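## Task

Pull the spring pin by its knob, raise the stand's post by 4 holes (15.2 cm) and lock it there with the pin. The post must never fall while unpinned, and it must never be lowered quickly, even when held. Move the wooden block from the tote onto the stand's top plate. The tote must finish on the work bench with nothing hanging past the bench edge. One or both robots may be used. At the end, release everything and move the robots away. No robot may tip over or be left leaning.

## Robot and tools

Robots: r1 and r2 are identical Hello Robot Stretch 4 units. Each has a three-wheel omni base, a lift carriage on a vertical mast, a telescoping arm that reaches forward, a three-joint wrist (yaw, pitch, roll) and a two-finger gripper with bendable steel fingers. Each robot is about 1.6 m tall, and its base rim lies within 0.23 m of the base origin. Cameras per robot: <r>_head_camera, <r>_head_left_camera, <r>_head_right_camera and <r>_wrist_camera, with r1 or r2 in place of <r>.

Frames: every robot reports in its own base frame. The origin is on the floor under the base centre, x points forward, y left and z up. hand_pose is the point between the open fingertips, expressed in this frame. When all wrist joints are at 0, its axes line up with the base axes, though the printed position can be off. Odometry is the base frame as it was when the scene began. Heading runs from -3.142 to 3.142, positive to the left. Only images, lidar_m and wrist_depth_mm show where one robot is relative to the other.

execute_actions(actions, cameras): actions is a list holding one action or none. An empty list simply returns state and images. The action is an object keyed by "r1" and/or "r2". Under each robot name you may give:
- base: exactly one relative move, counted from the base's last reported position. translate_m goes forward (+) or back, -2 to 2 m. strafe_m goes sideways, left +, -2 to 2 m. rotate_rad turns in place, counter-clockwise +, -3.2 to 3.2 rad.
- joints: absolute targets by name, not offsets. lift_m runs 0 to 1.2 m. arm_m is the extension, 0 to 0.55 m. wrist_yaw_rad runs -1.134 to 4.276: 0 faces forward, + turns left, 3.14 is folded back, and above 3.4 the arm may get in the way. wrist_pitch_rad runs -1.117 to 4.259: 0 is level and 1.57 points down. wrist_roll_rad runs -1.117 to 4.259: + turns clockwise as seen from behind the gripper, and at 0 both fingers are at the same height. gripper_m is the fingertip gap, -0.038 to 0.141 m; negative values press the tips together. A target outside its joint range is clipped and reported. Any other bad value or unknown key rejects the whole call.
- pace: "slow", "default", "fast" or "max". Base speed is 0.1, 0.3, 0.4 or 0.6 m/s and turning is 1, 2, 3 or 4 rad/s. A raised lift (above 0.2) lowers these caps.
- contact_limits: {"arm_m": x}, with x from 0 (gentlest) to 0.75. Without it the value is 0.5.
- end_of_arm: "enable_torque", sent on its own, turns wrist and gripper motors back on after a torque_fault.
Each motion starts at once, and no action lasts more than 15 s. A robot or joint you leave out may still be driving toward an earlier target. cameras lists camera names, or "all"; null or omitted also means all, and [] means none.

wait(seconds): 0 to 10 s with no new command, then returns state and images. zoom_image(camera, region=[x0,y0,x1,y1]) magnifies part of a camera's latest image, at most 504x504 px. read_manual gives URDF licence texts only. finished_scene(scene) ends the given scene for good and reports success. Call it only once the goal is met and stable.

Results: base_status and joint_status report how each motion ended. "done" means the target was reached; for the base it only means the wheels turned enough, even if they slipped. off_target means the part stopped short and may still be pushing. contact_stop_at_<key> means the part met resistance; the lift, arm or wheels then go slack, so a loaded lift can sink. limit_stop_at_tilt means the robot leans over 6 degrees and the lift, arm and wheels are slack. limit_stop_at_own_body means a self-collision was avoided. torque_fault means a wrist or gripper motor went limp. on_its_own reports what the call did not command, and "held at" gives a target, not a position. lidar_m holds 12 distances in 30-degree sectors, counter-clockwise from straight ahead; "-" means nothing seen, or nearer than 0.25 m. wrist_depth_mm is a 7x7 grid of depths, 100 to 2000 mm. motor_effort is a percentage, with the action's peak in brackets. A gripper effort change at a command of 0 or more suggests a firm grip. turned_by_wheels differing from turned_by_imu by more than 0.1 rad suggests a collision or slip. base_tilt is in degrees, with forward and right positive.

Gripping: command a gap smaller than the object. Squeezing harder pulls the object toward the wrist, and neither the gap reading nor "done" proves it is held. Early in a scene, lift_m 0.4 together with wrist_yaw_rad 0 in one action unfolds the wrist.

Avoid: the robots pressing against each other, since a base touching the other robot presses hard with even a few mm more travel. Avoid letting the post fall or lowering it quickly, and avoid dropping the block or tote. Avoid hard shoves and self-collision poses, for example tilted up and rolled. Do not turn or drive with more than 1 kg held and arm_m above 0.2, and avoid strong pulls with a high gripper. Both robots carrying one load is risky, because their travel can differ by about 3 cm per metre. Anything loose may be nudged at times.

Each tool is called after "Request:" as name(argument=value, ...) on one line, values as JSON.

## Session

Request:
execute_actions(actions=[])

Scene clock: 0.00 s.
r1.base_odometry: x=+0.000 y=+0.000 heading=+0.000 (m, m, rad; r1's odometry frame)
r1.turned_by_wheels: +0.000 (rad since the last result)
r1.turned_by_imu: +0.000 (rad since the last result)
r1.base_tilt: forward=-0.2 right=-0.3 (deg)
r1.lidar_m: 0.82 1.04 2.20 3.61 2.26 1.15 1.14 1.49 5.16 1.36 0.91 0.80
r1.base_status: not commanded
r1.joint_positions: lift_m=+0.172 arm_m=+0.003 wrist_yaw_rad=+3.149 wrist_pitch_rad=+0.007 wrist_roll_rad=+0.001 gripper_m=+0.057
r1.joint_status: not commanded
r1.motor_effort: lift_m=+18 arm_m=+0 wrist_yaw_rad=+1 wrist_pitch_rad=-8 wrist_roll_rad=+1 gripper_m=-3 wheel_0=+0 wheel_1=+0 wheel_2=+0 (%)
r1.hand_pose: x=-0.1157 y=+0.0851 z=+0.3478 quat_wxyz=(-0.004, -0.004, +0.001, +1.000) (m; r1's base frame)
r1.wrist_depth_mm: - 139 240 - - - - / - 114 139 - - - - / - 117 140 - 1863 - - / 143 141 206 - - - - / 217 - - - 1863 - - / 226 1229 196 1281 198 1308 1308 / 228 809 854 110 878 831 904
r2.base_odometry: x=+0.000 y=+0.000 heading=+0.000 (m, m, rad; r2's odometry frame)
r2.turned_by_wheels: +0.000 (rad since the last result)
r2.turned_by_imu: +0.000 (rad since the last result)
r2.base_tilt: forward=+0.1 right=+0.0 (deg)
r2.lidar_m: 3.24 3.49 3.71 0.99 1.00 1.55 2.84 1.36 1.06 1.02 1.15 1.76
r2.base_status: not commanded
r2.joint_positions: lift_m=+0.166 arm_m=+0.001 wrist_yaw_rad=+3.181 wrist_pitch_rad=+0.009 wrist_roll_rad=-0.011 gripper_m=+0.057
r2.joint_status: not commanded
r2.motor_effort: lift_m=+20 arm_m=+0 wrist_yaw_rad=+0 wrist_pitch_rad=-7 wrist_roll_rad=+0 gripper_m=-2 wheel_0=+0 wheel_1=+0 wheel_2=+2 (%)
r2.hand_pose: x=-0.1195 y=+0.0759 z=+0.3413 quat_wxyz=(-0.020, -0.004, -0.006, +1.000) (m; r2's base frame)
r2.wrist_depth_mm: - 142 262 - - - - / - 115 141 - - - - / - 115 141 - - - - / - 133 173 - - - - / 212 1708 - - - - - / 1336 1499 213 1618 214 1576 1576 / 904 891 904 148 917 976 1060
pictures: r1_head_camera, r1_head_left_camera, r1_head_right_camera, r1_wrist_camera, r2_head_camera, r2_head_left_camera, r2_head_right_camera, r2_wrist_camera
Images, in order (width x height): r1_head_camera 420x560, r1_head_left_camera 420x672, r1_head_right_camera 420x672, r1_wrist_camera 616x392, r2_head_camera 420x560, r2_head_left_camera 420x672, r2_head_right_camera 420x672, r2_wrist_camera 616x392.

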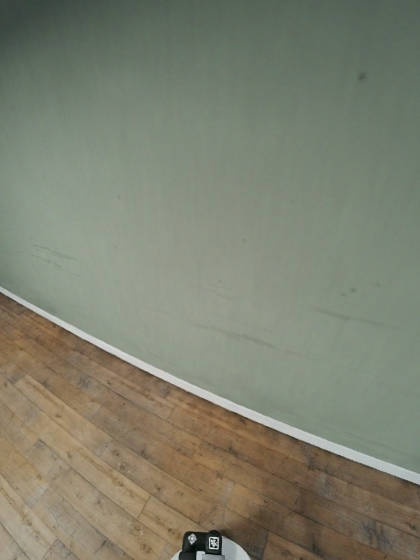

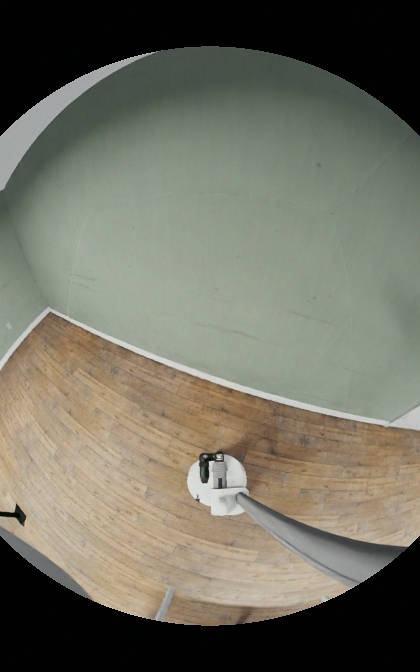

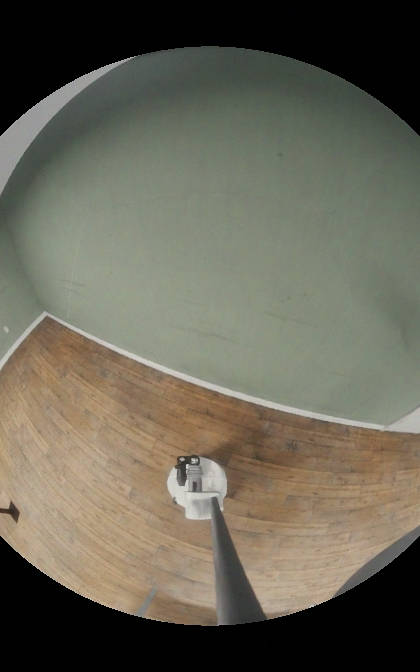

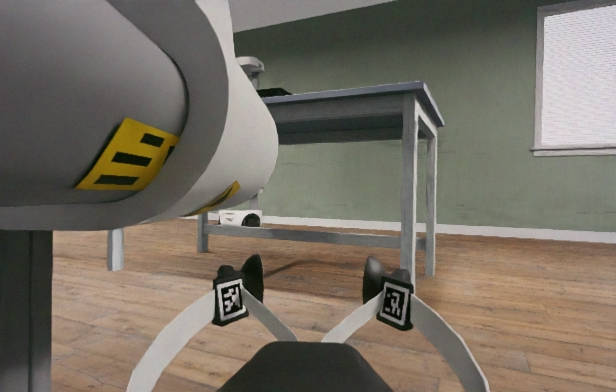

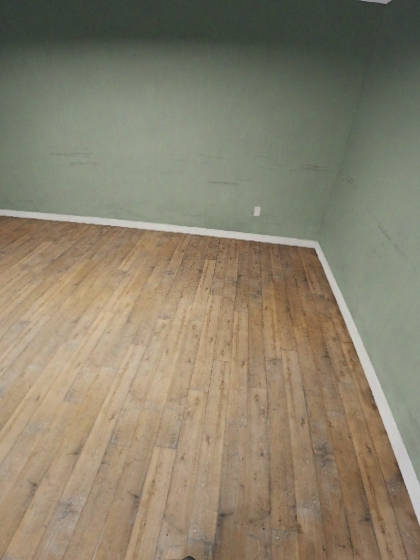

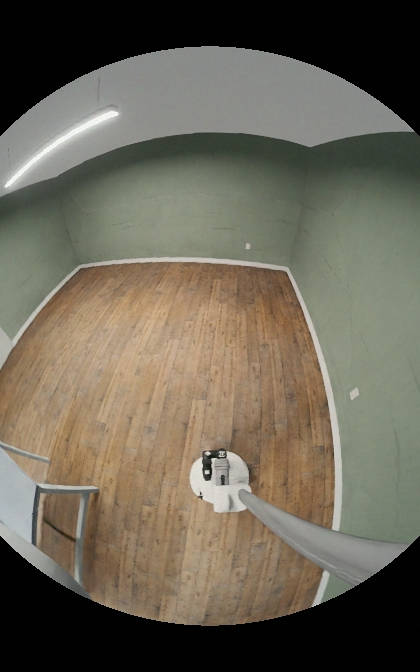

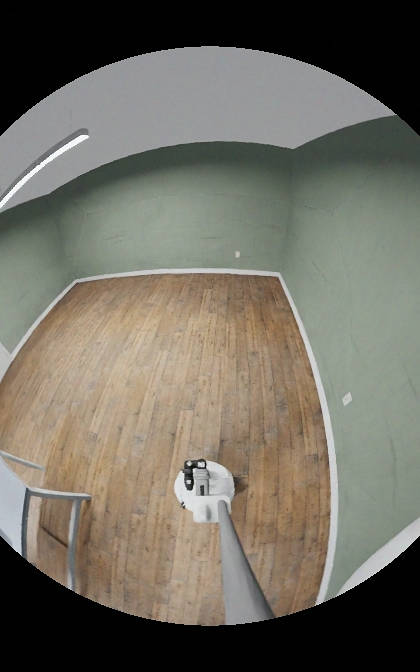

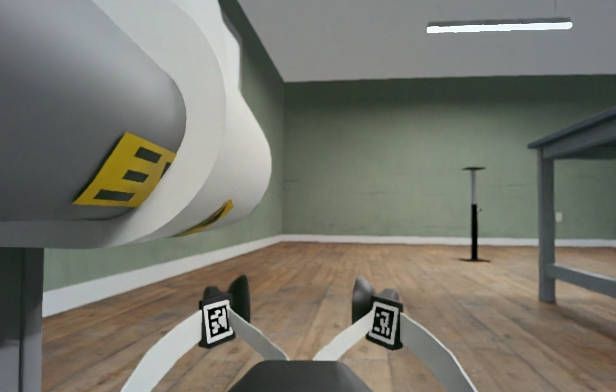

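Request:
execute_actions(actions=[{"r1":{"base":{"rotate_rad":2.1},"joints":{"lift_m":0.4,"wrist_yaw_rad":0},"pace":"fast"},"r2":{"base":{"rotate_rad":2.3},"joints":{"lift_m":0.4,"wrist_yaw_rad":0},"pace":"fast"}}], cameras=["r1_head_camera","r2_head_camera","r1_wrist_camera","r1_head_left_camera"])

Scene clock: 2.60 s.
r1.base_odometry: x=+0.000 y=+0.000 heading=+2.100 (m, m, rad; r1's odometry frame)
r1.turned_by_wheels: +2.100 (rad since the last result)
r1.turned_by_imu: +2.140 (rad since the last result)
r1.base_tilt: forward=-0.2 right=-0.3 (deg)
r1.lidar_m: 2.25 1.13 1.16 1.52 5.15 1.29 0.89 0.81 0.85 1.10 2.41 3.61
r1.base_status: done
r1.joint_positions: lift_m=+0.400 arm_m=+0.003 wrist_yaw_rad=+0.001 wrist_pitch_rad=+0.007 wrist_roll_rad=+0.001 gripper_m=+0.057
r1.joint_status: all done
r1.motor_effort: lift_m=+21(23) arm_m=-1(1) wrist_yaw_rad=-1(7) wrist_pitch_rad=-7(8) wrist_roll_rad=+1(0) gripper_m=-4(5) wheel_0=-1(9) wheel_1=-1(8) wheel_2=+0(8) (%)
r1.hand_pose: x=+0.4620 y=-0.0873 z=+0.5759 quat_wxyz=(+1.000, +0.001, +0.004, +0.000) (m; r1's base frame)
r1.wrist_depth_mm: - - - - - - - / - - - - - - - / - - - - - - - / - - - - - - - / - - - - - - - / 1808 1863 196 1921 198 - - / 1308 1205 1336 110 1366 1281 1366
r2.base_odometry: x=+0.000 y=+0.000 heading=+2.300 (m, m, rad; r2's odometry frame)
r2.turned_by_wheels: +2.300 (rad since the last result)
r2.turned_by_imu: +2.317 (rad since the last result)
r2.base_tilt: forward=+0.0 right=+0.1 (deg)
r2.lidar_m: 1.13 3.54 1.88 1.16 1.04 1.05 1.31 2.57 3.26 3.98 3.63 0.98
r2.base_status: done
r2.joint_positions: lift_m=+0.400 arm_m=+0.001 wrist_yaw_rad=+0.000 wrist_pitch_rad=+0.009 wrist_roll_rad=-0.011 gripper_m=+0.057
r2.joint_status: all done
r2.motor_effort: lift_m=+23(25) arm_m=+0(0) wrist_yaw_rad=-2(7) wrist_pitch_rad=-7(8) wrist_roll_rad=+0(0) gripper_m=-4(4) wheel_0=-1(11) wheel_1=-1(9) wheel_2=-1(14) (%)
r2.hand_pose: x=+0.4608 y=-0.0873 z=+0.5753 quat_wxyz=(+1.000, -0.006, +0.005, +0.000) (m; r2's base frame)
r2.wrist_depth_mm: - - - - - - - / - - - - - - - / - - - - - - - / - - 1756 1255 1618 788 1118 / - - - - - - - / - - 213 - 214 - - / 1537 1430 1397 148 1430 691 1464
pictures: r1_head_camera, r1_head_left_camera, r1_wrist_camera, r2_head_camera
Images, in order (width x height): r1_head_camera 420x560, r1_head_left_camera 420x672, r1_wrist_camera 616x392, r2_head_camera 420x560.

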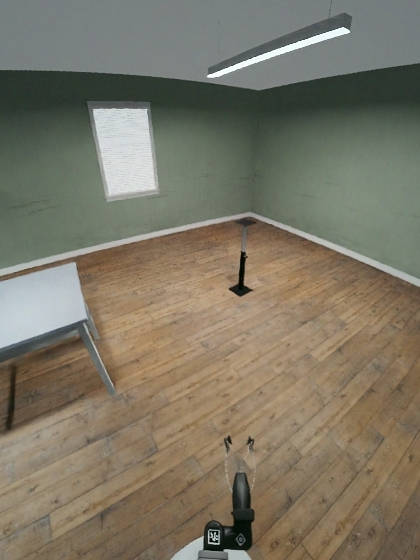

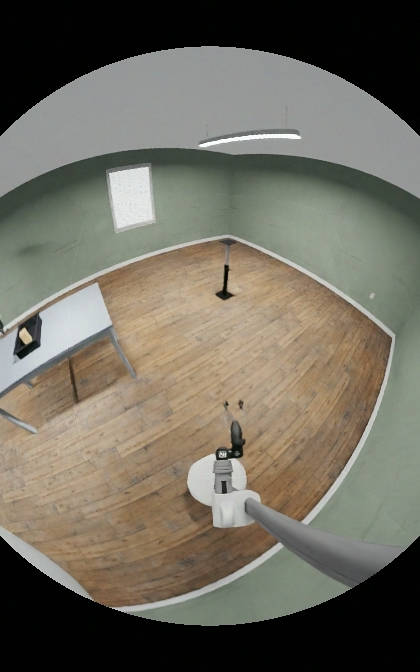

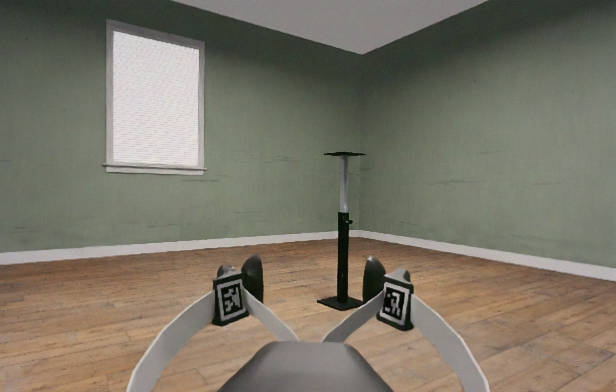

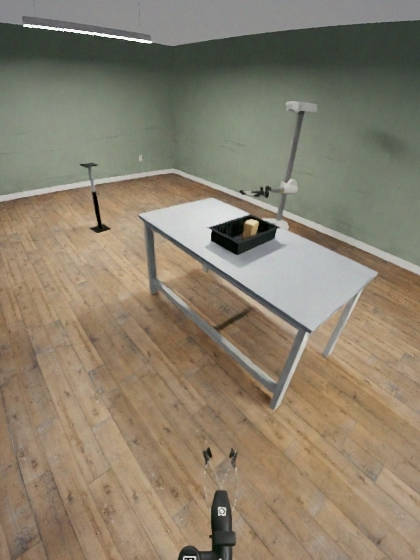

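Request:
execute_actions(actions=[{"r1":{"base":{"rotate_rad":0.69},"pace":"fast"},"r2":{"base":{"rotate_rad":-0.79},"pace":"fast"}}], cameras=[])

Request:
execute_actions(actions=[{"r1":{"base":{"strafe_m":-1.64},"joints":{"lift_m":0.3},"pace":"max"},"r2":{"base":{"strafe_m":1.13},"joints":{"lift_m":1.0,"wrist_pitch_rad":1.0,"gripper_m":0.13},"pace":"max"}}], cameras=[])

Request:
execute_actions(actions=[{"r1":{"base":{"translate_m":0.8},"pace":"max"},"r2":{"base":{"translate_m":0.6},"pace":"max"}}], cameras=["r1_head_camera","r2_head_camera","r1_wrist_camera","r2_wrist_camera"])

Scene clock: 4.43 s.
r1.base_odometry: x=+0.000 y=+0.000 heading=+2.790 (m, m, rad; r1's odometry frame)
r1.turned_by_wheels: +0.690 (rad since the last result)
r1.turned_by_imu: +0.703 (rad since the last result)
r1.base_tilt: forward=-0.3 right=-0.2 (deg)
r1.lidar_m: 1.15 1.19 1.79 2.47 1.10 0.84 0.79 0.89 1.28 3.57 2.21 2.30
r1.base_status: done
r1.joint_positions: lift_m=+0.400 arm_m=+0.003 wrist_yaw_rad=+0.000 wrist_pitch_rad=+0.007 wrist_roll_rad=+0.001 gripper_m=+0.057
r1.joint_status: not commanded
r1.motor_effort: lift_m=+20(21) arm_m=+0(0) wrist_yaw_rad=+0(1) wrist_pitch_rad=-8(7) wrist_roll_rad=+1(0) gripper_m=-2(4) wheel_0=-1(8) wheel_1=-1(6) wheel_2=+0(8) (%)
r1.hand_pose: x=+0.4619 y=-0.0874 z=+0.5760 quat_wxyz=(+1.000, +0.001, +0.003, +0.000) (m; r1's base frame)
r1.wrist_depth_mm: - - - - - - - / - - - - - - - / 1042 1008 976 - - - - / - - - - - - - / - - - - - - - / 1756 1708 196 1661 198 - - / 1308 1255 1336 110 1366 1255 1336
r2.base_odometry: x=+0.000 y=+0.000 heading=+1.510 (m, m, rad; r2's odometry frame)
r2.turned_by_wheels: -0.790 (rad since the last result)
r2.turned_by_imu: -0.795 (rad since the last result)
r2.base_tilt: forward=+0.0 right=+0.0 (deg)
r2.lidar_m: 1.12 0.94 1.43 3.29 1.42 1.07 1.05 1.13 1.64 3.22 3.43 3.71
r2.base_status: done
r2.joint_positions: lift_m=+0.400 arm_m=+0.001 wrist_yaw_rad=+0.000 wrist_pitch_rad=+0.009 wrist_roll_rad=-0.011 gripper_m=+0.057
r2.joint_status: not commanded
r2.motor_effort: lift_m=+23(23) arm_m=+0(0) wrist_yaw_rad=+0(2) wrist_pitch_rad=-8(8) wrist_roll_rad=-1(1) gripper_m=-4(3) wheel_0=+1(9) wheel_1=+0(13) wheel_2=+1(11) (%)
r2.hand_pose: x=+0.4607 y=-0.0875 z=+0.5753 quat_wxyz=(+1.000, -0.006, +0.005, +0.000) (m; r2's base frame)
r2.wrist_depth_mm: - - - - - - - / - - - - - - - / - - - - - - - / 1098 1008 - - - - - / - - - - - - - / - - 213 - 214 - - / 1464 768 1366 148 1464 1537 1576
pictures: none
No camera images: the call's "cameras" was empty. Leave "cameras" out to get every camera's image.

Scene clock: 8.87 s.
r1.base_odometry: x=+0.565 y=+1.540 heading=+2.789 (m, m, rad; r1's odometry frame)
r1.turned_by_wheels: +0.000 (rad since the last result)
r1.turned_by_imu: -0.005 (rad since the last result)
r1.base_tilt: forward=-0.2 right=-0.2 (deg)
r1.lidar_m: 1.53 2.27 1.97 2.94 1.24 0.96 0.94 1.02 1.48 1.90 2.05 2.95
r1.base_status: done
r1.joint_positions: lift_m=+0.300 arm_m=+0.003 wrist_yaw_rad=+0.000 wrist_pitch_rad=+0.007 wrist_roll_rad=+0.001 gripper_m=+0.057
r1.joint_status: all done
r1.motor_effort: lift_m=+15(17) arm_m=-1(1) wrist_yaw_rad=+1(0) wrist_pitch_rad=-8(8) wrist_roll_rad=+0(1) gripper_m=-3(4) wheel_0=-2(15) wheel_1=-2(13) wheel_2=-1(1) (%)
r1.hand_pose: x=+0.4619 y=-0.0874 z=+0.4764 quat_wxyz=(+1.000, +0.001, +0.004, +0.000) (m; r1's base frame)
r1.wrist_depth_mm: - - - - - - - / - - - - - - - / - - - - - - - / - - - - - - - / - - - - - - - / 1576 1618 196 1661 199 1708 1708 / 1118 1042 1098 110 1160 1060 1182
r2.base_odometry: x=-1.128 y=+0.069 heading=+1.510 (m, m, rad; r2's odometry frame)
r2.turned_by_wheels: +0.000 (rad since the last result)
r2.turned_by_imu: -0.002 (rad since the last result)
r2.base_tilt: forward=+0.0 right=+0.1 (deg)
r2.lidar_m: 0.98 1.06 2.50 3.04 1.30 1.00 0.96 1.03 1.49 4.36 4.64 1.01
r2.base_status: done
r2.joint_positions: lift_m=+1.000 arm_m=+0.001 wrist_yaw_rad=+0.000 wrist_pitch_rad=+1.001 wrist_roll_rad=-0.011 gripper_m=+0.130
r2.joint_status: all done
r2.motor_effort: lift_m=+22(27) arm_m=+0(1) wrist_yaw_rad=-1(0) wrist_pitch_rad=-4(4) wrist_roll_rad=-1(1) gripper_m=-2(3) wheel_0=+1(14) wheel_1=-3(19) wheel_2=+0(1) (%)
r2.hand_pose: x=+0.3278 y=-0.0874 z=+0.9350 quat_wxyz=(+0.877, -0.005, +0.480, +0.003) (m; r2's base frame)
r2.wrist_depth_mm: 960 1983 854 842 831 820 788 / 1661 1756 1808 1808 1808 1756 1808 / 1537 1576 1576 1576 1576 1618 1576 / 1397 1430 1366 1397 1397 1397 1430 / 1255 1281 1229 1308 1308 1308 1281 / 1160 1118 1138 1160 1138 1182 1182 / 1078 1025 1060 153 1078 1060 1098
pictures: none
No camera images: the call's "cameras" was empty. Leave "cameras" out to get every camera's image.

Scene clock: 12.00 s.
r1.base_odometry: x=-0.186 y=+1.815 heading=+2.789 (m, m, rad; r1's odometry frame)
r1.turned_by_wheels: +0.000 (rad since the last result)
r1.turned_by_imu: +0.001 (rad since the last result)
r1.base_tilt: forward=-0.2 right=-0.2 (deg)
r1.lidar_m: 0.70 3.15 1.66 1.62 2.34 1.80 1.74 1.87 2.03 1.96 2.07 3.01
r1.base_status: done
r1.joint_positions: lift_m=+0.300 arm_m=+0.003 wrist_yaw_rad=+0.000 wrist_pitch_rad=+0.007 wrist_roll_rad=+0.001 gripper_m=+0.057
r1.joint_status: not commanded
r1.motor_effort: lift_m=+16(16) arm_m=-1(1) wrist_yaw_rad=+0(0) wrist_pitch_rad=-8(8) wrist_roll_rad=+0(1) gripper_m=-5(3) wheel_0=+0(7) wheel_1=+0(7) wheel_2=+0(9) (%)
r1.hand_pose: x=+0.4619 y=-0.0874 z=+0.4764 quat_wxyz=(+1.000, +0.001, +0.004, +0.000) (m; r1's base frame)
r1.wrist_depth_mm: - - - - - - - / - - - - - - - / - - - - - - - / - - - - - - - / - - - - - - - / 1618 1576 196 1661 199 1661 1708 / 1098 1042 1042 110 1138 1078 1138
r2.base_odometry: x=-1.092 y=+0.668 heading=+1.510 (m, m, rad; r2's odometry frame)
r2.turned_by_wheels: +0.000 (rad since the last result)
r2.turned_by_imu: +0.001 (rad since the last result)
r2.base_tilt: forward=+0.0 right=+0.0 (deg)
r2.lidar_m: 0.40 0.44 0.61 4.29 2.08 1.63 1.56 1.63 2.41 4.40 0.50 0.41
r2.base_status: done
r2.joint_positions: lift_m=+1.000 arm_m=+0.001 wrist_yaw_rad=+0.000 wrist_pitch_rad=+1.001 wrist_roll_rad=-0.011 gripper_m=+0.130
r2.joint_status: not commanded
r2.motor_effort: lift_m=+22(22) arm_m=+0(0) wrist_yaw_rad=+0(1) wrist_pitch_rad=-4(5) wrist_roll_rad=-1(1) gripper_m=-1(1) wheel_0=+1(8) wheel_1=+2(7) wheel_2=-2(14) (%)
r2.hand_pose: x=+0.3278 y=-0.0874 z=+0.9350 quat_wxyz=(+0.877, -0.005, +0.480, +0.003) (m; r2's base frame)
r2.wrist_depth_mm: 691 699 683 668 676 732 732 / 603 609 591 609 591 627 634 / 530 535 512 488 500 549 549 / 473 477 480 480 488 488 492 / 430 433 436 436 439 442 442 / 1138 1118 1138 1160 413 418 427 / 1042 1025 917 154 1025 917 931
pictures: r1_head_camera, r1_wrist_camera, r2_head_camera, r2_wrist_camera
Images, in order (width x height): r1_head_camera 420x560, r1_wrist_camera 616x392, r2_head_camera 420x560, r2_wrist_camera 616x392.

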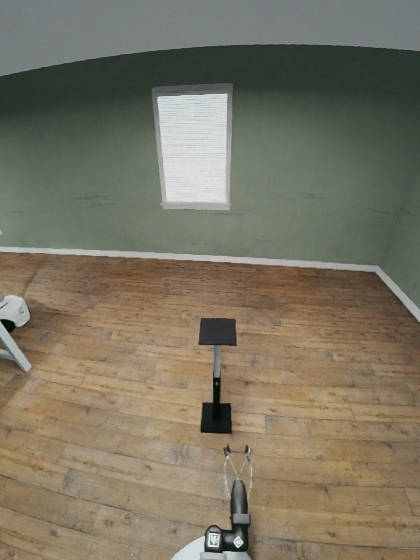

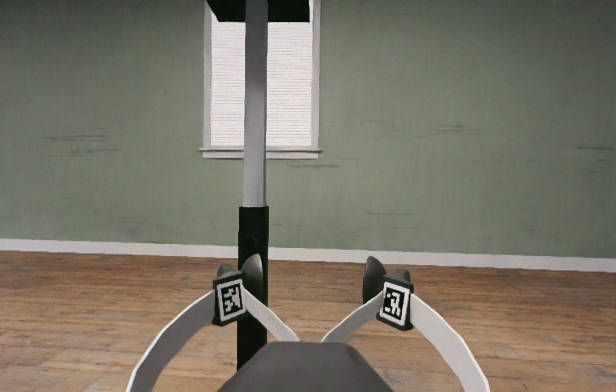

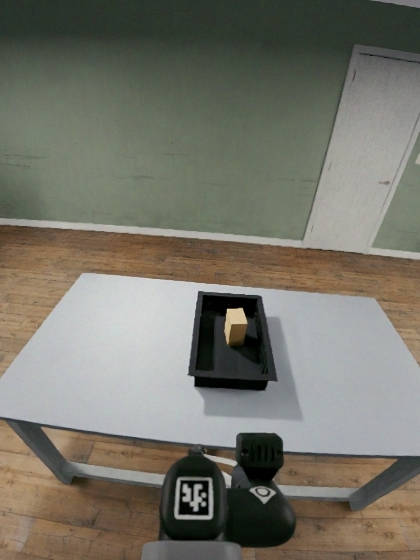

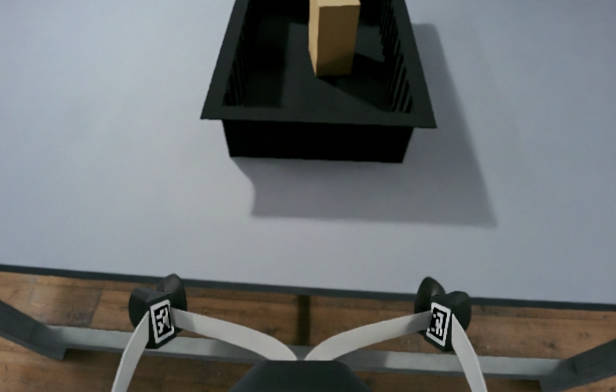

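Request:
execute_actions(actions=[{"r1":{"base":{"rotate_rad":-0.08}},"r2":{"base":{"rotate_rad":-0.07},"joints":{"arm_m":0.42}}}], cameras=[])

Request:
execute_actions(actions=[{"r1":{"base":{"strafe_m":0.15},"joints":{"arm_m":0.12,"gripper_m":0.09}},"r2":{"joints":{"lift_m":0.93}}}], cameras=["r2_head_camera","r1_wrist_camera","r2_wrist_camera"])

Scene clock: 14.73 s.
r1.base_odometry: x=-0.186 y=+1.815 heading=+2.709 (m, m, rad; r1's odometry frame)
r1.turned_by_wheels: -0.080 (rad since the last result)
r1.turned_by_imu: -0.082 (rad since the last result)
r1.base_tilt: forward=-0.2 right=-0.2 (deg)
r1.lidar_m: 0.72 3.08 1.70 1.65 2.52 1.84 1.73 1.83 2.07 1.96 2.03 2.81
r1.base_status: done
r1.joint_positions: lift_m=+0.300 arm_m=+0.003 wrist_yaw_rad=+0.000 wrist_pitch_rad=+0.007 wrist_roll_rad=+0.001 gripper_m=+0.057
r1.joint_status: not commanded
r1.motor_effort: lift_m=+16(16) arm_m=-1(1) wrist_yaw_rad=+1(0) wrist_pitch_rad=-8(8) wrist_roll_rad=+1(0) gripper_m=-3(5) wheel_0=-1(5) wheel_1=+0(2) wheel_2=+0(2) (%)
r1.hand_pose: x=+0.4619 y=-0.0874 z=+0.4764 quat_wxyz=(+1.000, +0.001, +0.004, +0.000) (m; r1's base frame)
r1.wrist_depth_mm: - - 615 - - - - / - - - - - - - / - - - - - - - / - - - - - - - / - - - - - - - / 1576 1576 196 1661 198 1661 1661 / 1098 1025 549 110 1138 1060 1160
r2.base_odometry: x=-1.092 y=+0.668 heading=+1.440 (m, m, rad; r2's odometry frame)
r2.turned_by_wheels: -0.069 (rad since the last result)
r2.turned_by_imu: -0.070 (rad since the last result)
r2.base_tilt: forward=+0.0 right=+0.0 (deg)
r2.lidar_m: 0.38 0.42 0.56 2.31 2.23 1.65 1.54 1.63 2.24 4.41 0.57 0.42
r2.base_status: done
r2.joint_positions: lift_m=+1.000 arm_m=+0.419 wrist_yaw_rad=+0.000 wrist_pitch_rad=+1.001 wrist_roll_rad=-0.011 gripper_m=+0.130
r2.joint_status: all done
r2.motor_effort: lift_m=+22(22) arm_m=+8(9) wrist_yaw_rad=-2(0) wrist_pitch_rad=-5(5) wrist_roll_rad=+0(0) gripper_m=-1(1) wheel_0=+2(6) wheel_1=+3(10) wheel_2=+3(8) (%)
r2.hand_pose: x=+0.7450 y=-0.0874 z=+0.9350 quat_wxyz=(+0.877, -0.005, +0.480, +0.003) (m; r2's base frame)
r2.wrist_depth_mm: - - - - - - - / 597 603 609 609 615 1808 1863 / 525 517 433 442 480 544 554 / 473 452 477 466 462 484 492 / 427 375 427 300 407 439 442 / 389 293 392 359 320 392 399 / 359 286 355 154 334 362 373
pictures: none
No camera images: the call's "cameras" was empty. Leave "cameras" out to get every camera's image.

Scene clock: 16.47 s.
r1.base_odometry: x=-0.249 y=+1.679 heading=+2.709 (m, m, rad; r1's odometry frame)
r1.turned_by_wheels: +0.000 (rad since the last result)
r1.turned_by_imu: +0.000 (rad since the last result)
r1.base_tilt: forward=-0.2 right=-0.2 (deg)
r1.lidar_m: 0.70 3.03 1.50 1.48 2.53 1.84 1.74 1.83 2.22 2.12 2.21 3.00
r1.base_status: done
r1.joint_positions: lift_m=+0.300 arm_m=+0.119 wrist_yaw_rad=+0.000 wrist_pitch_rad=+0.007 wrist_roll_rad=+0.001 gripper_m=+0.090
r1.joint_status: all done
r1.motor_effort: lift_m=+16(16) arm_m=+6(6) wrist_yaw_rad=+0(1) wrist_pitch_rad=-7(8) wrist_roll_rad=+0(1) gripper_m=-3(5) wheel_0=+1(7) wheel_1=+0(7) wheel_2=+0(2) (%)
r1.hand_pose: x=+0.5783 y=-0.0874 z=+0.4764 quat_wxyz=(+1.000, +0.001, +0.003, +0.000) (m; r1's base frame)
r1.wrist_depth_mm: - - - - - - - / - - - - - - - / - - - - - - - / - - - - - - - / - - - - - - - / 1576 1618 204 433 199 1618 1661 / 1060 1042 1098 110 1138 1060 1160
r2.base_odometry: x=-1.092 y=+0.668 heading=+1.440 (m, m, rad; r2's odometry frame)
r2.turned_by_wheels: +0.000 (rad since the last result)
r2.turned_by_imu: +0.000 (rad since the last result)
r2.base_tilt: forward=+0.0 right=+0.0 (deg)
r2.lidar_m: 0.38 0.42 0.58 2.32 2.24 1.64 1.56 1.61 2.24 4.39 0.59 0.40
r2.base_status: not commanded
r2.joint_positions: lift_m=+0.930 arm_m=+0.419 wrist_yaw_rad=+0.000 wrist_pitch_rad=+1.001 wrist_roll_rad=-0.011 gripper_m=+0.130
r2.joint_status: all done
r2.motor_effort: lift_m=+15(20) arm_m=+8(9) wrist_yaw_rad=-1(1) wrist_pitch_rad=-4(5) wrist_roll_rad=+0(0) gripper_m=+0(1) wheel_0=+2(2) wheel_1=+3(3) wheel_2=+3(3) (%)
r2.hand_pose: x=+0.7450 y=-0.0874 z=+0.8656 quat_wxyz=(+0.877, -0.005, +0.480, +0.003) (m; r2's base frame)
r2.wrist_depth_mm: 1863 1863 1983 1983 1921 - - / 492 469 384 389 402 512 517 / 430 345 415 413 387 449 452 / 389 317 382 245 345 402 402 / 343 314 351 256 345 355 362 / 240 244 322 319 315 317 329 / 220 283 293 153 293 222 303
pictures: r1_wrist_camera, r2_head_camera, r2_wrist_camera
Images, in order (width x height): r1_wrist_camera 616x392, r2_head_camera 420x560, r2_wrist_camera 616x392.

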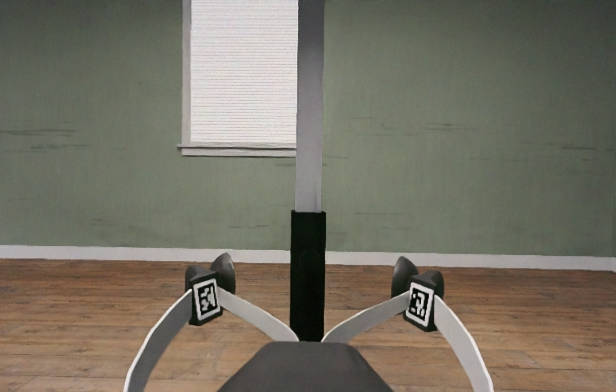

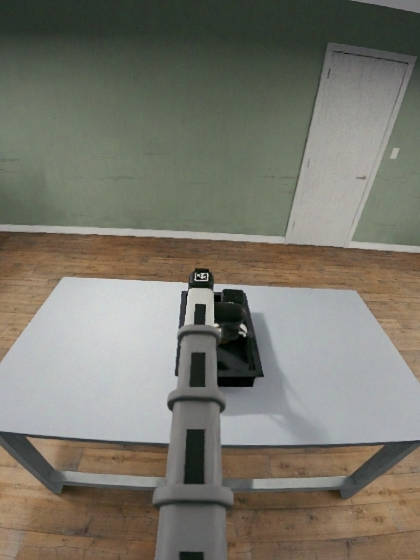

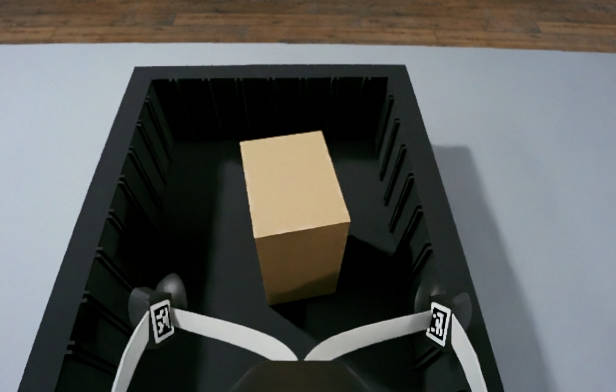

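Request:
zoom_image(camera="r1_wrist_camera", region=[230,180,400,340])

Request:
execute_actions(actions=[{"r2":{"joints":{"lift_m":0.915,"arm_m":0.485,"gripper_m":0.1}}}], cameras=["r2_wrist_camera"])

Request:
execute_actions(actions=[{"r2":{"joints":{"gripper_m":0.02}}}], cameras=[])

Request:
execute_actions(actions=[{"r2":{"joints":{"lift_m":1.08}}}], cameras=["r2_wrist_camera"])

Region (230, 180, 400, 340) of r1_wrist_camera's 616x392 image, scaled by 2.965; it fills the top 474 rows of this view, and the rest is white.

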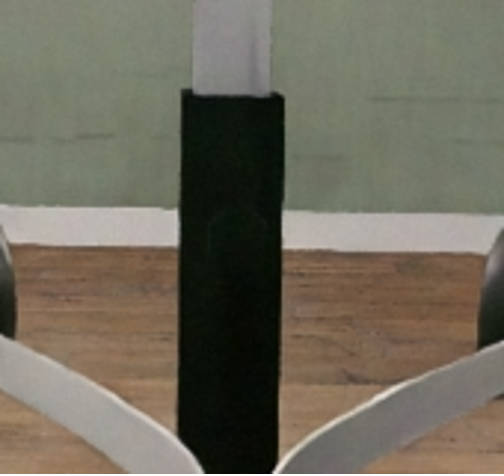

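Scene clock: 18.90 s.
r1.base_odometry: x=-0.249 y=+1.679 heading=+2.709 (m, m, rad; r1's odometry frame)
r1.turned_by_wheels: +0.000 (rad since the last result)
r1.turned_by_imu: -0.001 (rad since the last result)
r1.base_tilt: forward=-0.2 right=-0.2 (deg)
r1.lidar_m: 0.71 3.08 1.53 1.49 2.50 1.84 1.75 1.84 2.22 2.10 2.20 3.02
r1.base_status: not commanded
r1.joint_positions: lift_m=+0.300 arm_m=+0.119 wrist_yaw_rad=+0.000 wrist_pitch_rad=+0.007 wrist_roll_rad=+0.001 gripper_m=+0.090
r1.joint_status: not commanded
r1.motor_effort: lift_m=+16(16) arm_m=+6(6) wrist_yaw_rad=+0(1) wrist_pitch_rad=-8(8) wrist_roll_rad=+0(2) gripper_m=-1(1) wheel_0=+1(1) wheel_1=+0(0) wheel_2=+0(1) (%)
r1.hand_pose: x=+0.5783 y=-0.0874 z=+0.4764 quat_wxyz=(+1.000, +0.001, +0.003, +0.000) (m; r1's base frame)
r1.wrist_depth_mm: - - - - - - - / - - - - - - - / - - - - - - - / - - - - - - - / - - - - - - - / 1618 1576 204 433 199 1661 1708 / 1078 1042 1118 110 1118 1060 1138
r2.base_odometry: x=-1.092 y=+0.668 heading=+1.440 (m, m, rad; r2's odometry frame)
r2.turned_by_wheels: +0.000 (rad since the last result)
r2.turned_by_imu: +0.000 (rad since the last result)
r2.base_tilt: forward=-0.1 right=+0.0 (deg)
r2.lidar_m: 0.39 0.41 0.58 2.28 2.23 1.64 1.56 1.63 2.25 4.40 0.58 0.40
r2.base_status: not commanded
r2.joint_positions: lift_m=+0.916 arm_m=+0.483 wrist_yaw_rad=-0.004 wrist_pitch_rad=+0.996 wrist_roll_rad=-0.012 gripper_m=+0.100
r2.joint_status: all done
r2.motor_effort: lift_m=+11(15) arm_m=+10(7) wrist_yaw_rad=+12(12) wrist_pitch_rad=+11(11) wrist_roll_rad=+3(4) gripper_m=-6(5) wheel_0=+0(2) wheel_1=+2(3) wheel_2=+0(3) (%)
r2.hand_pose: x=+0.8107 y=-0.0881 z=+0.8518 quat_wxyz=(+0.879, -0.004, +0.478, +0.001) (m; r2's base frame)
r2.wrist_depth_mm: 1921 1921 1983 1983 - - - / 484 484 488 362 500 508 517 / 404 343 375 392 418 442 445 / 285 370 238 368 298 392 397 / 253 332 327 215 291 353 355 / 229 304 202 265 296 310 322 / 212 276 282 147 279 217 296
pictures: r2_wrist_camera
Images, in order (width x height): r2_wrist_camera 616x392.

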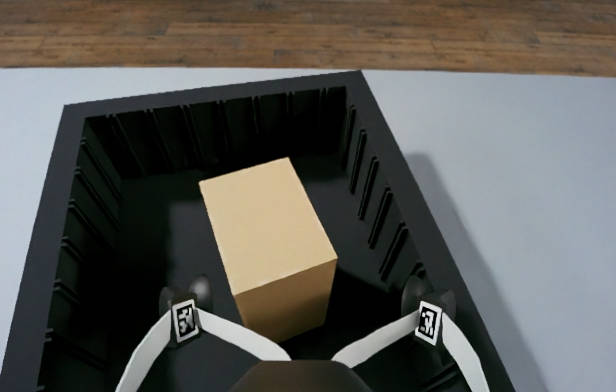

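Scene clock: 20.53 s.
r1.base_odometry: x=-0.249 y=+1.679 heading=+2.709 (m, m, rad; r1's odometry frame)
r1.turned_by_wheels: +0.000 (rad since the last result)
r1.turned_by_imu: +0.000 (rad since the last result)
r1.base_tilt: forward=-0.2 right=-0.3 (deg)
r1.lidar_m: 0.70 3.08 1.50 1.49 2.51 1.83 1.74 1.83 2.24 2.10 2.21 3.03
r1.base_status: not commanded
r1.joint_positions: lift_m=+0.300 arm_m=+0.119 wrist_yaw_rad=+0.000 wrist_pitch_rad=+0.007 wrist_roll_rad=+0.001 gripper_m=+0.090
r1.joint_status: not commanded
r1.motor_effort: lift_m=+16(16) arm_m=+6(6) wrist_yaw_rad=+0(1) wrist_pitch_rad=-8(8) wrist_roll_rad=+0(0) gripper_m=-2(2) wheel_0=+1(1) wheel_1=+0(0) wheel_2=+0(1) (%)
r1.hand_pose: x=+0.5783 y=-0.0874 z=+0.4764 quat_wxyz=(+1.000, +0.001, +0.003, +0.000) (m; r1's base frame)
r1.wrist_depth_mm: - - - - - - - / - - - - - - - / - - - - - - - / - - - - - - - / - - - - - - - / 1576 1618 204 433 200 1618 1661 / 1098 1042 1118 110 1118 1078 1138
r2.base_odometry: x=-1.092 y=+0.668 heading=+1.440 (m, m, rad; r2's odometry frame)
r2.turned_by_wheels: +0.000 (rad since the last result)
r2.turned_by_imu: +0.000 (rad since the last result)
r2.base_tilt: forward=+0.0 right=+0.0 (deg)
r2.lidar_m: 0.38 0.41 0.59 2.30 2.25 1.63 1.57 1.63 2.24 4.38 0.59 0.38
r2.base_status: not commanded
r2.joint_positions: lift_m=+0.915 arm_m=+0.484 wrist_yaw_rad=+0.000 wrist_pitch_rad=+1.002 wrist_roll_rad=-0.012 gripper_m=+0.020
r2.joint_status: all done
r2.motor_effort: lift_m=+16(16) arm_m=+8(9) wrist_yaw_rad=-1(12) wrist_pitch_rad=-5(14) wrist_roll_rad=+1(5) gripper_m=-5(9) wheel_0=+0(0) wheel_1=+0(2) wheel_2=+0(0) (%)
r2.hand_pose: x=+0.8100 y=-0.0874 z=+0.8505 quat_wxyz=(+0.877, -0.005, +0.480, +0.003) (m; r2's base frame)
r2.wrist_depth_mm: 1863 1921 1921 1863 1983 1983 1983 / 469 469 342 353 473 488 496 / 394 345 375 384 343 430 430 / 274 357 250 226 282 379 382 / 246 327 327 212 285 336 347 / 223 298 300 219 270 234 314 / 206 271 272 179 267 208 289
pictures: none
No camera images: the call's "cameras" was empty. Leave "cameras" out to get every camera's image.

Scene clock: 22.30 s.
r1.base_odometry: x=-0.249 y=+1.679 heading=+2.709 (m, m, rad; r1's odometry frame)
r1.turned_by_wheels: +0.000 (rad since the last result)
r1.turned_by_imu: +0.000 (rad since the last result)
r1.base_tilt: forward=-0.2 right=-0.3 (deg)
r1.lidar_m: 0.71 3.07 1.53 1.48 2.52 1.82 1.75 1.84 2.23 2.11 2.21 3.01
r1.base_status: not commanded
r1.joint_positions: lift_m=+0.300 arm_m=+0.119 wrist_yaw_rad=+0.000 wrist_pitch_rad=+0.007 wrist_roll_rad=+0.001 gripper_m=+0.090
r1.joint_status: not commanded
r1.motor_effort: lift_m=+16(16) arm_m=+6(6) wrist_yaw_rad=+1(0) wrist_pitch_rad=-8(8) wrist_roll_rad=+1(0) gripper_m=-3(4) wheel_0=+1(1) wheel_1=+0(0) wheel_2=+1(1) (%)
r1.hand_pose: x=+0.5783 y=-0.0874 z=+0.4764 quat_wxyz=(+1.000, +0.001, +0.003, +0.000) (m; r1's base frame)
r1.wrist_depth_mm: - - - - - - - / - - - - - - - / - - - - - - - / - - - - - - - / - - - - - - - / 1576 1576 204 436 199 1661 1708 / 1098 1078 1118 110 1118 1060 1118
r2.base_odometry: x=-1.092 y=+0.668 heading=+1.440 (m, m, rad; r2's odometry frame)
r2.turned_by_wheels: +0.000 (rad since the last result)
r2.turned_by_imu: +0.000 (rad since the last result)
r2.base_tilt: forward=+0.1 right=+0.0 (deg)
r2.lidar_m: 0.38 0.39 0.57 2.28 2.23 1.66 1.54 1.62 2.27 4.40 0.57 0.40
r2.base_status: not commanded
r2.joint_positions: lift_m=+1.080 arm_m=+0.484 wrist_yaw_rad=+0.000 wrist_pitch_rad=+1.002 wrist_roll_rad=-0.012 gripper_m=+0.020
r2.joint_status: all done
r2.motor_effort: lift_m=+24(25) arm_m=+8(8) wrist_yaw_rad=-1(1) wrist_pitch_rad=-6(5) wrist_roll_rad=+1(1) gripper_m=-6(5) wheel_0=+0(0) wheel_1=+0(0) wheel_2=+0(0) (%)
r2.hand_pose: x=+0.8100 y=-0.0874 z=+1.0148 quat_wxyz=(+0.877, -0.005, +0.480, +0.003) (m; r2's base frame)
r2.wrist_depth_mm: - - - - - - - / 1863 1863 1921 1921 1921 1983 1921 / 1661 1708 1661 1661 1708 1756 1756 / 564 564 484 488 585 580 585 / 512 496 508 517 517 525 530 / 466 452 459 220 407 480 480 / 433 379 415 180 345 439 442
pictures: r2_wrist_camera
Images, in order (width x height): r2_wrist_camera 616x392.

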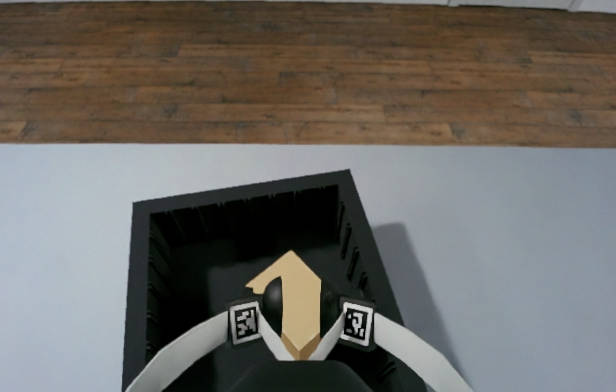

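Request:
execute_actions(actions=[{"r2":{"base":{"translate_m":0.13},"joints":{"lift_m":1.15,"arm_m":0.5,"wrist_pitch_rad":1.57,"gripper_m":0.1}}}], cameras=["r2_wrist_camera"])

Scene clock: 24.23 s.
r1.base_odometry: x=-0.249 y=+1.679 heading=+2.709 (m, m, rad; r1's odometry frame)
r1.turned_by_wheels: +0.000 (rad since the last result)
r1.turned_by_imu: +0.000 (rad since the last result)
r1.base_tilt: forward=-0.2 right=-0.2 (deg)
r1.lidar_m: 0.70 3.05 1.52 1.47 2.52 1.80 1.75 1.83 2.21 2.12 2.21 3.02
r1.base_status: not commanded
r1.joint_positions: lift_m=+0.300 arm_m=+0.119 wrist_yaw_rad=+0.000 wrist_pitch_rad=+0.007 wrist_roll_rad=+0.001 gripper_m=+0.090
r1.joint_status: not commanded
r1.motor_effort: lift_m=+16(16) arm_m=+6(6) wrist_yaw_rad=+0(0) wrist_pitch_rad=-7(7) wrist_roll_rad=+2(2) gripper_m=-1(4) wheel_0=+1(1) wheel_1=+0(0) wheel_2=+1(0) (%)
r1.hand_pose: x=+0.5783 y=-0.0874 z=+0.4764 quat_wxyz=(+1.000, +0.001, +0.003, +0.000) (m; r1's base frame)
r1.wrist_depth_mm: - - - - - - - / - - - - - - - / - - - - - - - / - - - - - - - / - - - - - - - / 1618 1576 203 433 200 1618 1708 / 1098 1042 1118 110 1138 1078 1160
r2.base_odometry: x=-1.075 y=+0.796 heading=+1.440 (m, m, rad; r2's odometry frame)
r2.turned_by_wheels: +0.000 (rad since the last result)
r2.turned_by_imu: +0.000 (rad since the last result)
r2.base_tilt: forward=+0.0 right=+0.1 (deg)
r2.lidar_m: 0.26 0.29 0.40 2.23 2.43 1.79 1.70 1.74 2.40 4.42 0.39 0.29
r2.base_status: done
r2.joint_positions: lift_m=+1.150 arm_m=+0.499 wrist_yaw_rad=+0.000 wrist_pitch_rad=+1.570 wrist_roll_rad=-0.011 gripper_m=+0.100
r2.joint_status: all done
r2.motor_effort: lift_m=+24(26) arm_m=+8(6) wrist_yaw_rad=+0(1) wrist_pitch_rad=+0(2) wrist_roll_rad=+1(1) gripper_m=-4(8) wheel_0=+2(7) wheel_1=+2(6) wheel_2=-2(12) (%)
r2.hand_pose: x=+0.6698 y=-0.0874 z=+1.0394 quat_wxyz=(+0.707, -0.004, +0.707, +0.004) (m; r2's base frame)
r2.wrist_depth_mm: 508 508 512 512 517 517 517 / 504 508 445 455 512 512 512 / 500 480 504 504 504 512 512 / 496 496 496 379 504 508 508 / 492 492 496 496 500 504 504 / 492 488 220 496 208 496 500 / 488 488 430 148 455 496 496
pictures: r2_wrist_camera
Images, in order (width x height): r2_wrist_camera 616x392.

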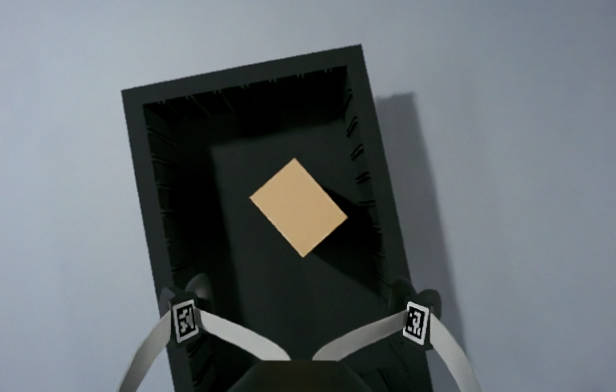

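Request:
execute_actions(actions=[{"r2":{"joints":{"lift_m":1.03,"arm_m":0.55,"wrist_roll_rad":-0.73}}}], cameras=["r2_wrist_camera"])

Scene clock: 25.87 s.
r1.base_odometry: x=-0.249 y=+1.679 heading=+2.709 (m, m, rad; r1's odometry frame)
r1.turned_by_wheels: +0.000 (rad since the last result)
r1.turned_by_imu: +0.000 (rad since the last result)
r1.base_tilt: forward=-0.2 right=-0.3 (deg)
r1.lidar_m: 0.70 3.06 1.52 1.48 2.51 1.82 1.74 1.83 2.22 2.12 2.20 3.00
r1.base_status: not commanded
r1.joint_positions: lift_m=+0.300 arm_m=+0.119 wrist_yaw_rad=+0.000 wrist_pitch_rad=+0.007 wrist_roll_rad=+0.001 gripper_m=+0.090
r1.joint_status: not commanded
r1.motor_effort: lift_m=+16(16) arm_m=+6(6) wrist_yaw_rad=+1(1) wrist_pitch_rad=-7(7) wrist_roll_rad=+2(0) gripper_m=+0(1) wheel_0=+1(1) wheel_1=+0(0) wheel_2=+1(1) (%)
r1.hand_pose: x=+0.5783 y=-0.0874 z=+0.4764 quat_wxyz=(+1.000, +0.001, +0.003, +0.000) (m; r1's base frame)
r1.wrist_depth_mm: - - - - - - - / - - - - - - - / - - - - - - - / - - - - - - - / - - - - - - - / 1576 1576 204 433 200 1661 1661 / 1078 1025 1098 110 1118 1078 1138
r2.base_odometry: x=-1.075 y=+0.796 heading=+1.440 (m, m, rad; r2's odometry frame)
r2.turned_by_wheels: +0.000 (rad since the last result)
r2.turned_by_imu: +0.000 (rad since the last result)
r2.base_tilt: forward=-0.1 right=+0.0 (deg)
r2.lidar_m: 0.25 0.27 0.38 2.25 2.42 1.78 1.67 1.77 2.42 4.40 0.36 0.28
r2.base_status: not commanded
r2.joint_positions: lift_m=+1.030 arm_m=+0.549 wrist_yaw_rad=+0.000 wrist_pitch_rad=+1.570 wrist_roll_rad=-0.730 gripper_m=+0.100
r2.joint_status: all done
r2.motor_effort: lift_m=+15(22) arm_m=+8(9) wrist_yaw_rad=+0(0) wrist_pitch_rad=-1(1) wrist_roll_rad=-1(7) gripper_m=-1(1) wheel_0=+2(2) wheel_1=+2(2) wheel_2=-3(3) (%)
r2.hand_pose: x=+0.7197 y=-0.0874 z=+0.9201 quat_wxyz=(+0.661, -0.252, +0.660, +0.252) (m; r2's base frame)
r2.wrist_depth_mm: 389 389 312 319 394 397 1182 / 384 384 338 364 300 392 1160 / 382 379 379 384 379 306 392 / 379 306 379 379 382 325 389 / 373 351 375 258 379 382 384 / 294 373 220 257 209 379 382 / 303 368 370 148 294 377 377
pictures: r2_wrist_camera
Images, in order (width x height): r2_wrist_camera 616x392.

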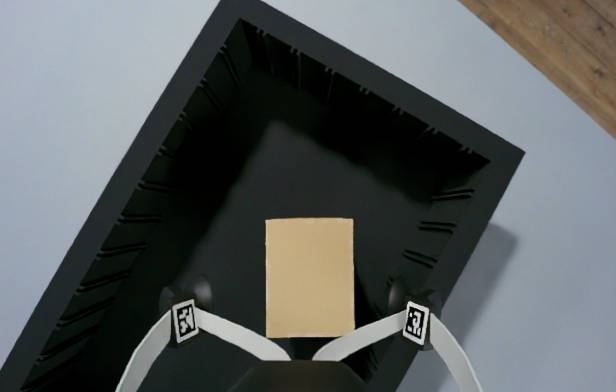

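Rim top is at z≈0.85; grip at 0.862.

Request:
execute_actions(actions=[{"r2":{"joints":{"lift_m":0.97,"gripper_m":0.085}}}], cameras=[])

Request:
execute_actions(actions=[{"r2":{"joints":{"gripper_m":0.01}}}], cameras=[])

Request:
execute_actions(actions=[{"r2":{"joints":{"lift_m":1.15}}}], cameras=["r2_wrist_camera"])

Scene clock: 27.23 s.
r1.base_odometry: x=-0.249 y=+1.679 heading=+2.709 (m, m, rad; r1's odometry frame)
r1.turned_by_wheels: +0.000 (rad since the last result)
r1.turned_by_imu: +0.000 (rad since the last result)
r1.base_tilt: forward=-0.2 right=-0.3 (deg)
r1.lidar_m: 0.70 3.07 1.53 1.49 2.51 1.82 1.75 1.83 2.23 2.12 2.22 2.99
r1.base_status: not commanded
r1.joint_positions: lift_m=+0.300 arm_m=+0.119 wrist_yaw_rad=+0.000 wrist_pitch_rad=+0.007 wrist_roll_rad=+0.001 gripper_m=+0.090
r1.joint_status: not commanded
r1.motor_effort: lift_m=+16(16) arm_m=+6(6) wrist_yaw_rad=+1(0) wrist_pitch_rad=-7(8) wrist_roll_rad=+0(1) gripper_m=-3(1) wheel_0=+1(1) wheel_1=+0(0) wheel_2=+1(1) (%)
r1.hand_pose: x=+0.5783 y=-0.0874 z=+0.4764 quat_wxyz=(+1.000, +0.001, +0.003, +0.000) (m; r1's base frame)
r1.wrist_depth_mm: - - - - - - - / - - - - - - - / - - - - - - - / - - - - - - - / - - - - - - - / 1576 1618 204 436 198 1661 1708 / 1118 1042 1138 110 1118 1078 1182
r2.base_odometry: x=-1.075 y=+0.796 heading=+1.440 (m, m, rad; r2's odometry frame)
r2.turned_by_wheels: +0.000 (rad since the last result)
r2.turned_by_imu: +0.000 (rad since the last result)
r2.base_tilt: forward=+0.1 right=+0.0 (deg)
r2.lidar_m: 0.26 0.27 0.40 2.22 2.42 1.78 1.70 1.75 2.40 4.39 0.36 0.27
r2.base_status: not commanded
r2.joint_positions: lift_m=+0.970 arm_m=+0.549 wrist_yaw_rad=+0.000 wrist_pitch_rad=+1.570 wrist_roll_rad=-0.730 gripper_m=+0.085
r2.joint_status: all done
r2.motor_effort: lift_m=+15(16) arm_m=+8(8) wrist_yaw_rad=-1(0) wrist_pitch_rad=-1(0) wrist_roll_rad=-1(1) gripper_m=-3(2) wheel_0=+1(1) wheel_1=+2(2) wheel_2=-3(3) (%)
r2.hand_pose: x=+0.7197 y=-0.0874 z=+0.8601 quat_wxyz=(+0.661, -0.252, +0.660, +0.252) (m; r2's base frame)
r2.wrist_depth_mm: 325 327 274 256 332 332 1138 / 325 241 324 325 263 240 332 / 322 249 322 324 325 265 240 / 234 294 319 320 322 276 327 / 233 315 317 199 320 241 325 / 258 314 198 198 200 240 322 / 303 310 312 152 242 319 319
pictures: none
No camera images: the call's "cameras" was empty. Leave "cameras" out to get every camera's image.

Scene clock: 28.77 s.
r1.base_odometry: x=-0.249 y=+1.679 heading=+2.709 (m, m, rad; r1's odometry frame)
r1.turned_by_wheels: +0.000 (rad since the last result)
r1.turned_by_imu: +0.000 (rad since the last result)
r1.base_tilt: forward=-0.2 right=-0.2 (deg)
r1.lidar_m: 0.70 3.06 1.53 1.48 2.53 1.78 1.75 1.85 2.23 2.11 2.17 3.00
r1.base_status: not commanded
r1.joint_positions: lift_m=+0.300 arm_m=+0.119 wrist_yaw_rad=+0.000 wrist_pitch_rad=+0.007 wrist_roll_rad=+0.001 gripper_m=+0.090
r1.joint_status: not commanded
r1.motor_effort: lift_m=+16(16) arm_m=+6(6) wrist_yaw_rad=+1(1) wrist_pitch_rad=-7(8) wrist_roll_rad=-1(0) gripper_m=-4(2) wheel_0=+1(1) wheel_1=+0(0) wheel_2=+0(1) (%)
r1.hand_pose: x=+0.5783 y=-0.0874 z=+0.4764 quat_wxyz=(+1.000, +0.001, +0.003, +0.000) (m; r1's base frame)
r1.wrist_depth_mm: - - - - - - - / - - - - - - - / - - - - - - - / - - - - - - - / - - - - - - - / 1576 1537 204 433 199 1661 1708 / 1098 1042 1118 110 1118 1078 1138
r2.base_odometry: x=-1.075 y=+0.796 heading=+1.440 (m, m, rad; r2's odometry frame)
r2.turned_by_wheels: +0.000 (rad since the last result)
r2.turned_by_imu: +0.000 (rad since the last result)
r2.base_tilt: forward=+0.1 right=+0.0 (deg)
r2.lidar_m: 0.25 0.27 0.39 2.26 2.40 1.80 1.68 1.77 2.43 4.40 0.41 0.28
r2.base_status: not commanded
r2.joint_positions: lift_m=+0.970 arm_m=+0.549 wrist_yaw_rad=+0.000 wrist_pitch_rad=+1.570 wrist_roll_rad=-0.730 gripper_m=+0.011
r2.joint_status: all done
r2.motor_effort: lift_m=+15(15) arm_m=+8(8) wrist_yaw_rad=-1(1) wrist_pitch_rad=-1(2) wrist_roll_rad=-1(1) gripper_m=-22(24) wheel_0=+1(2) wheel_1=+2(2) wheel_2=-3(3) (%)
r2.hand_pose: x=+0.7197 y=-0.0874 z=+0.8601 quat_wxyz=(+0.661, -0.252, +0.660, +0.252) (m; r2's base frame)
r2.wrist_depth_mm: 325 327 271 257 249 332 1118 / 325 241 324 324 264 239 330 / 320 248 322 322 322 265 238 / 234 291 319 320 322 278 325 / 233 314 315 188 319 241 324 / 259 312 184 184 191 240 322 / 304 307 310 181 230 230 319
pictures: none
No camera images: the call's "cameras" was empty. Leave "cameras" out to get every camera's image.

Scene clock: 30.60 s.
r1.base_odometry: x=-0.249 y=+1.679 heading=+2.709 (m, m, rad; r1's odometry frame)
r1.turned_by_wheels: +0.000 (rad since the last result)
r1.turned_by_imu: +0.000 (rad since the last result)
r1.base_tilt: forward=-0.2 right=-0.2 (deg)
r1.lidar_m: 0.71 3.07 1.52 1.48 2.49 1.84 1.75 1.85 2.19 2.11 2.22 3.01
r1.base_status: not commanded
r1.joint_positions: lift_m=+0.300 arm_m=+0.119 wrist_yaw_rad=+0.000 wrist_pitch_rad=+0.007 wrist_roll_rad=+0.001 gripper_m=+0.090
r1.joint_status: not commanded
r1.motor_effort: lift_m=+16(16) arm_m=+6(6) wrist_yaw_rad=+1(1) wrist_pitch_rad=-8(8) wrist_roll_rad=+0(0) gripper_m=+0(2) wheel_0=+1(1) wheel_1=+0(0) wheel_2=+0(0) (%)
r1.hand_pose: x=+0.5783 y=-0.0874 z=+0.4764 quat_wxyz=(+1.000, +0.001, +0.003, +0.000) (m; r1's base frame)
r1.wrist_depth_mm: - - - - - - - / - - - - - - - / - - - - - - - / - - - - - - - / - - - - - - - / 1537 1618 204 433 200 1661 1708 / 1078 1025 1098 110 1138 1060 1160
r2.base_odometry: x=-1.075 y=+0.796 heading=+1.440 (m, m, rad; r2's odometry frame)
r2.turned_by_wheels: +0.000 (rad since the last result)
r2.turned_by_imu: +0.000 (rad since the last result)
r2.base_tilt: forward=+0.1 right=+0.0 (deg)
r2.lidar_m: 0.26 0.28 0.39 2.23 2.40 1.78 1.69 1.73 2.43 4.39 0.38 0.26
r2.base_status: not commanded
r2.joint_positions: lift_m=+1.150 arm_m=+0.549 wrist_yaw_rad=+0.000 wrist_pitch_rad=+1.570 wrist_roll_rad=-0.730 gripper_m=+0.011
r2.joint_status: all done
r2.motor_effort: lift_m=+25(26) arm_m=+8(8) wrist_yaw_rad=-1(1) wrist_pitch_rad=-1(2) wrist_roll_rad=-1(1) gripper_m=-25(25) wheel_0=+2(1) wheel_1=+2(2) wheel_2=-3(3) (%)
r2.hand_pose: x=+0.7197 y=-0.0874 z=+1.0393 quat_wxyz=(+0.661, -0.252, +0.660, +0.252) (m; r2's base frame)
r2.wrist_depth_mm: 508 512 508 512 517 1308 1336 / 504 508 508 452 508 1308 1281 / 500 504 477 504 462 517 1255 / 496 492 496 496 504 504 512 / 492 492 492 188 462 504 504 / 488 442 184 184 191 500 500 / 488 402 469 180 488 492 496
pictures: r2_wrist_camera
Images, in order (width x height): r2_wrist_camera 616x392.

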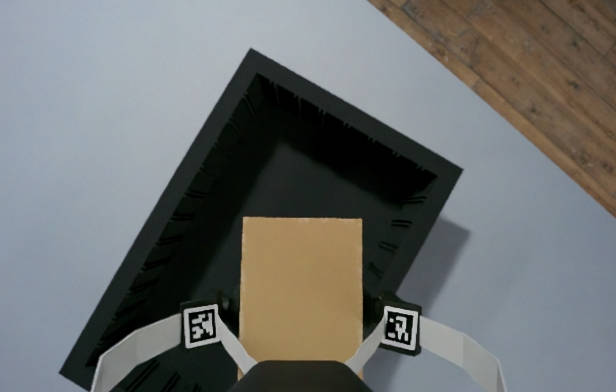

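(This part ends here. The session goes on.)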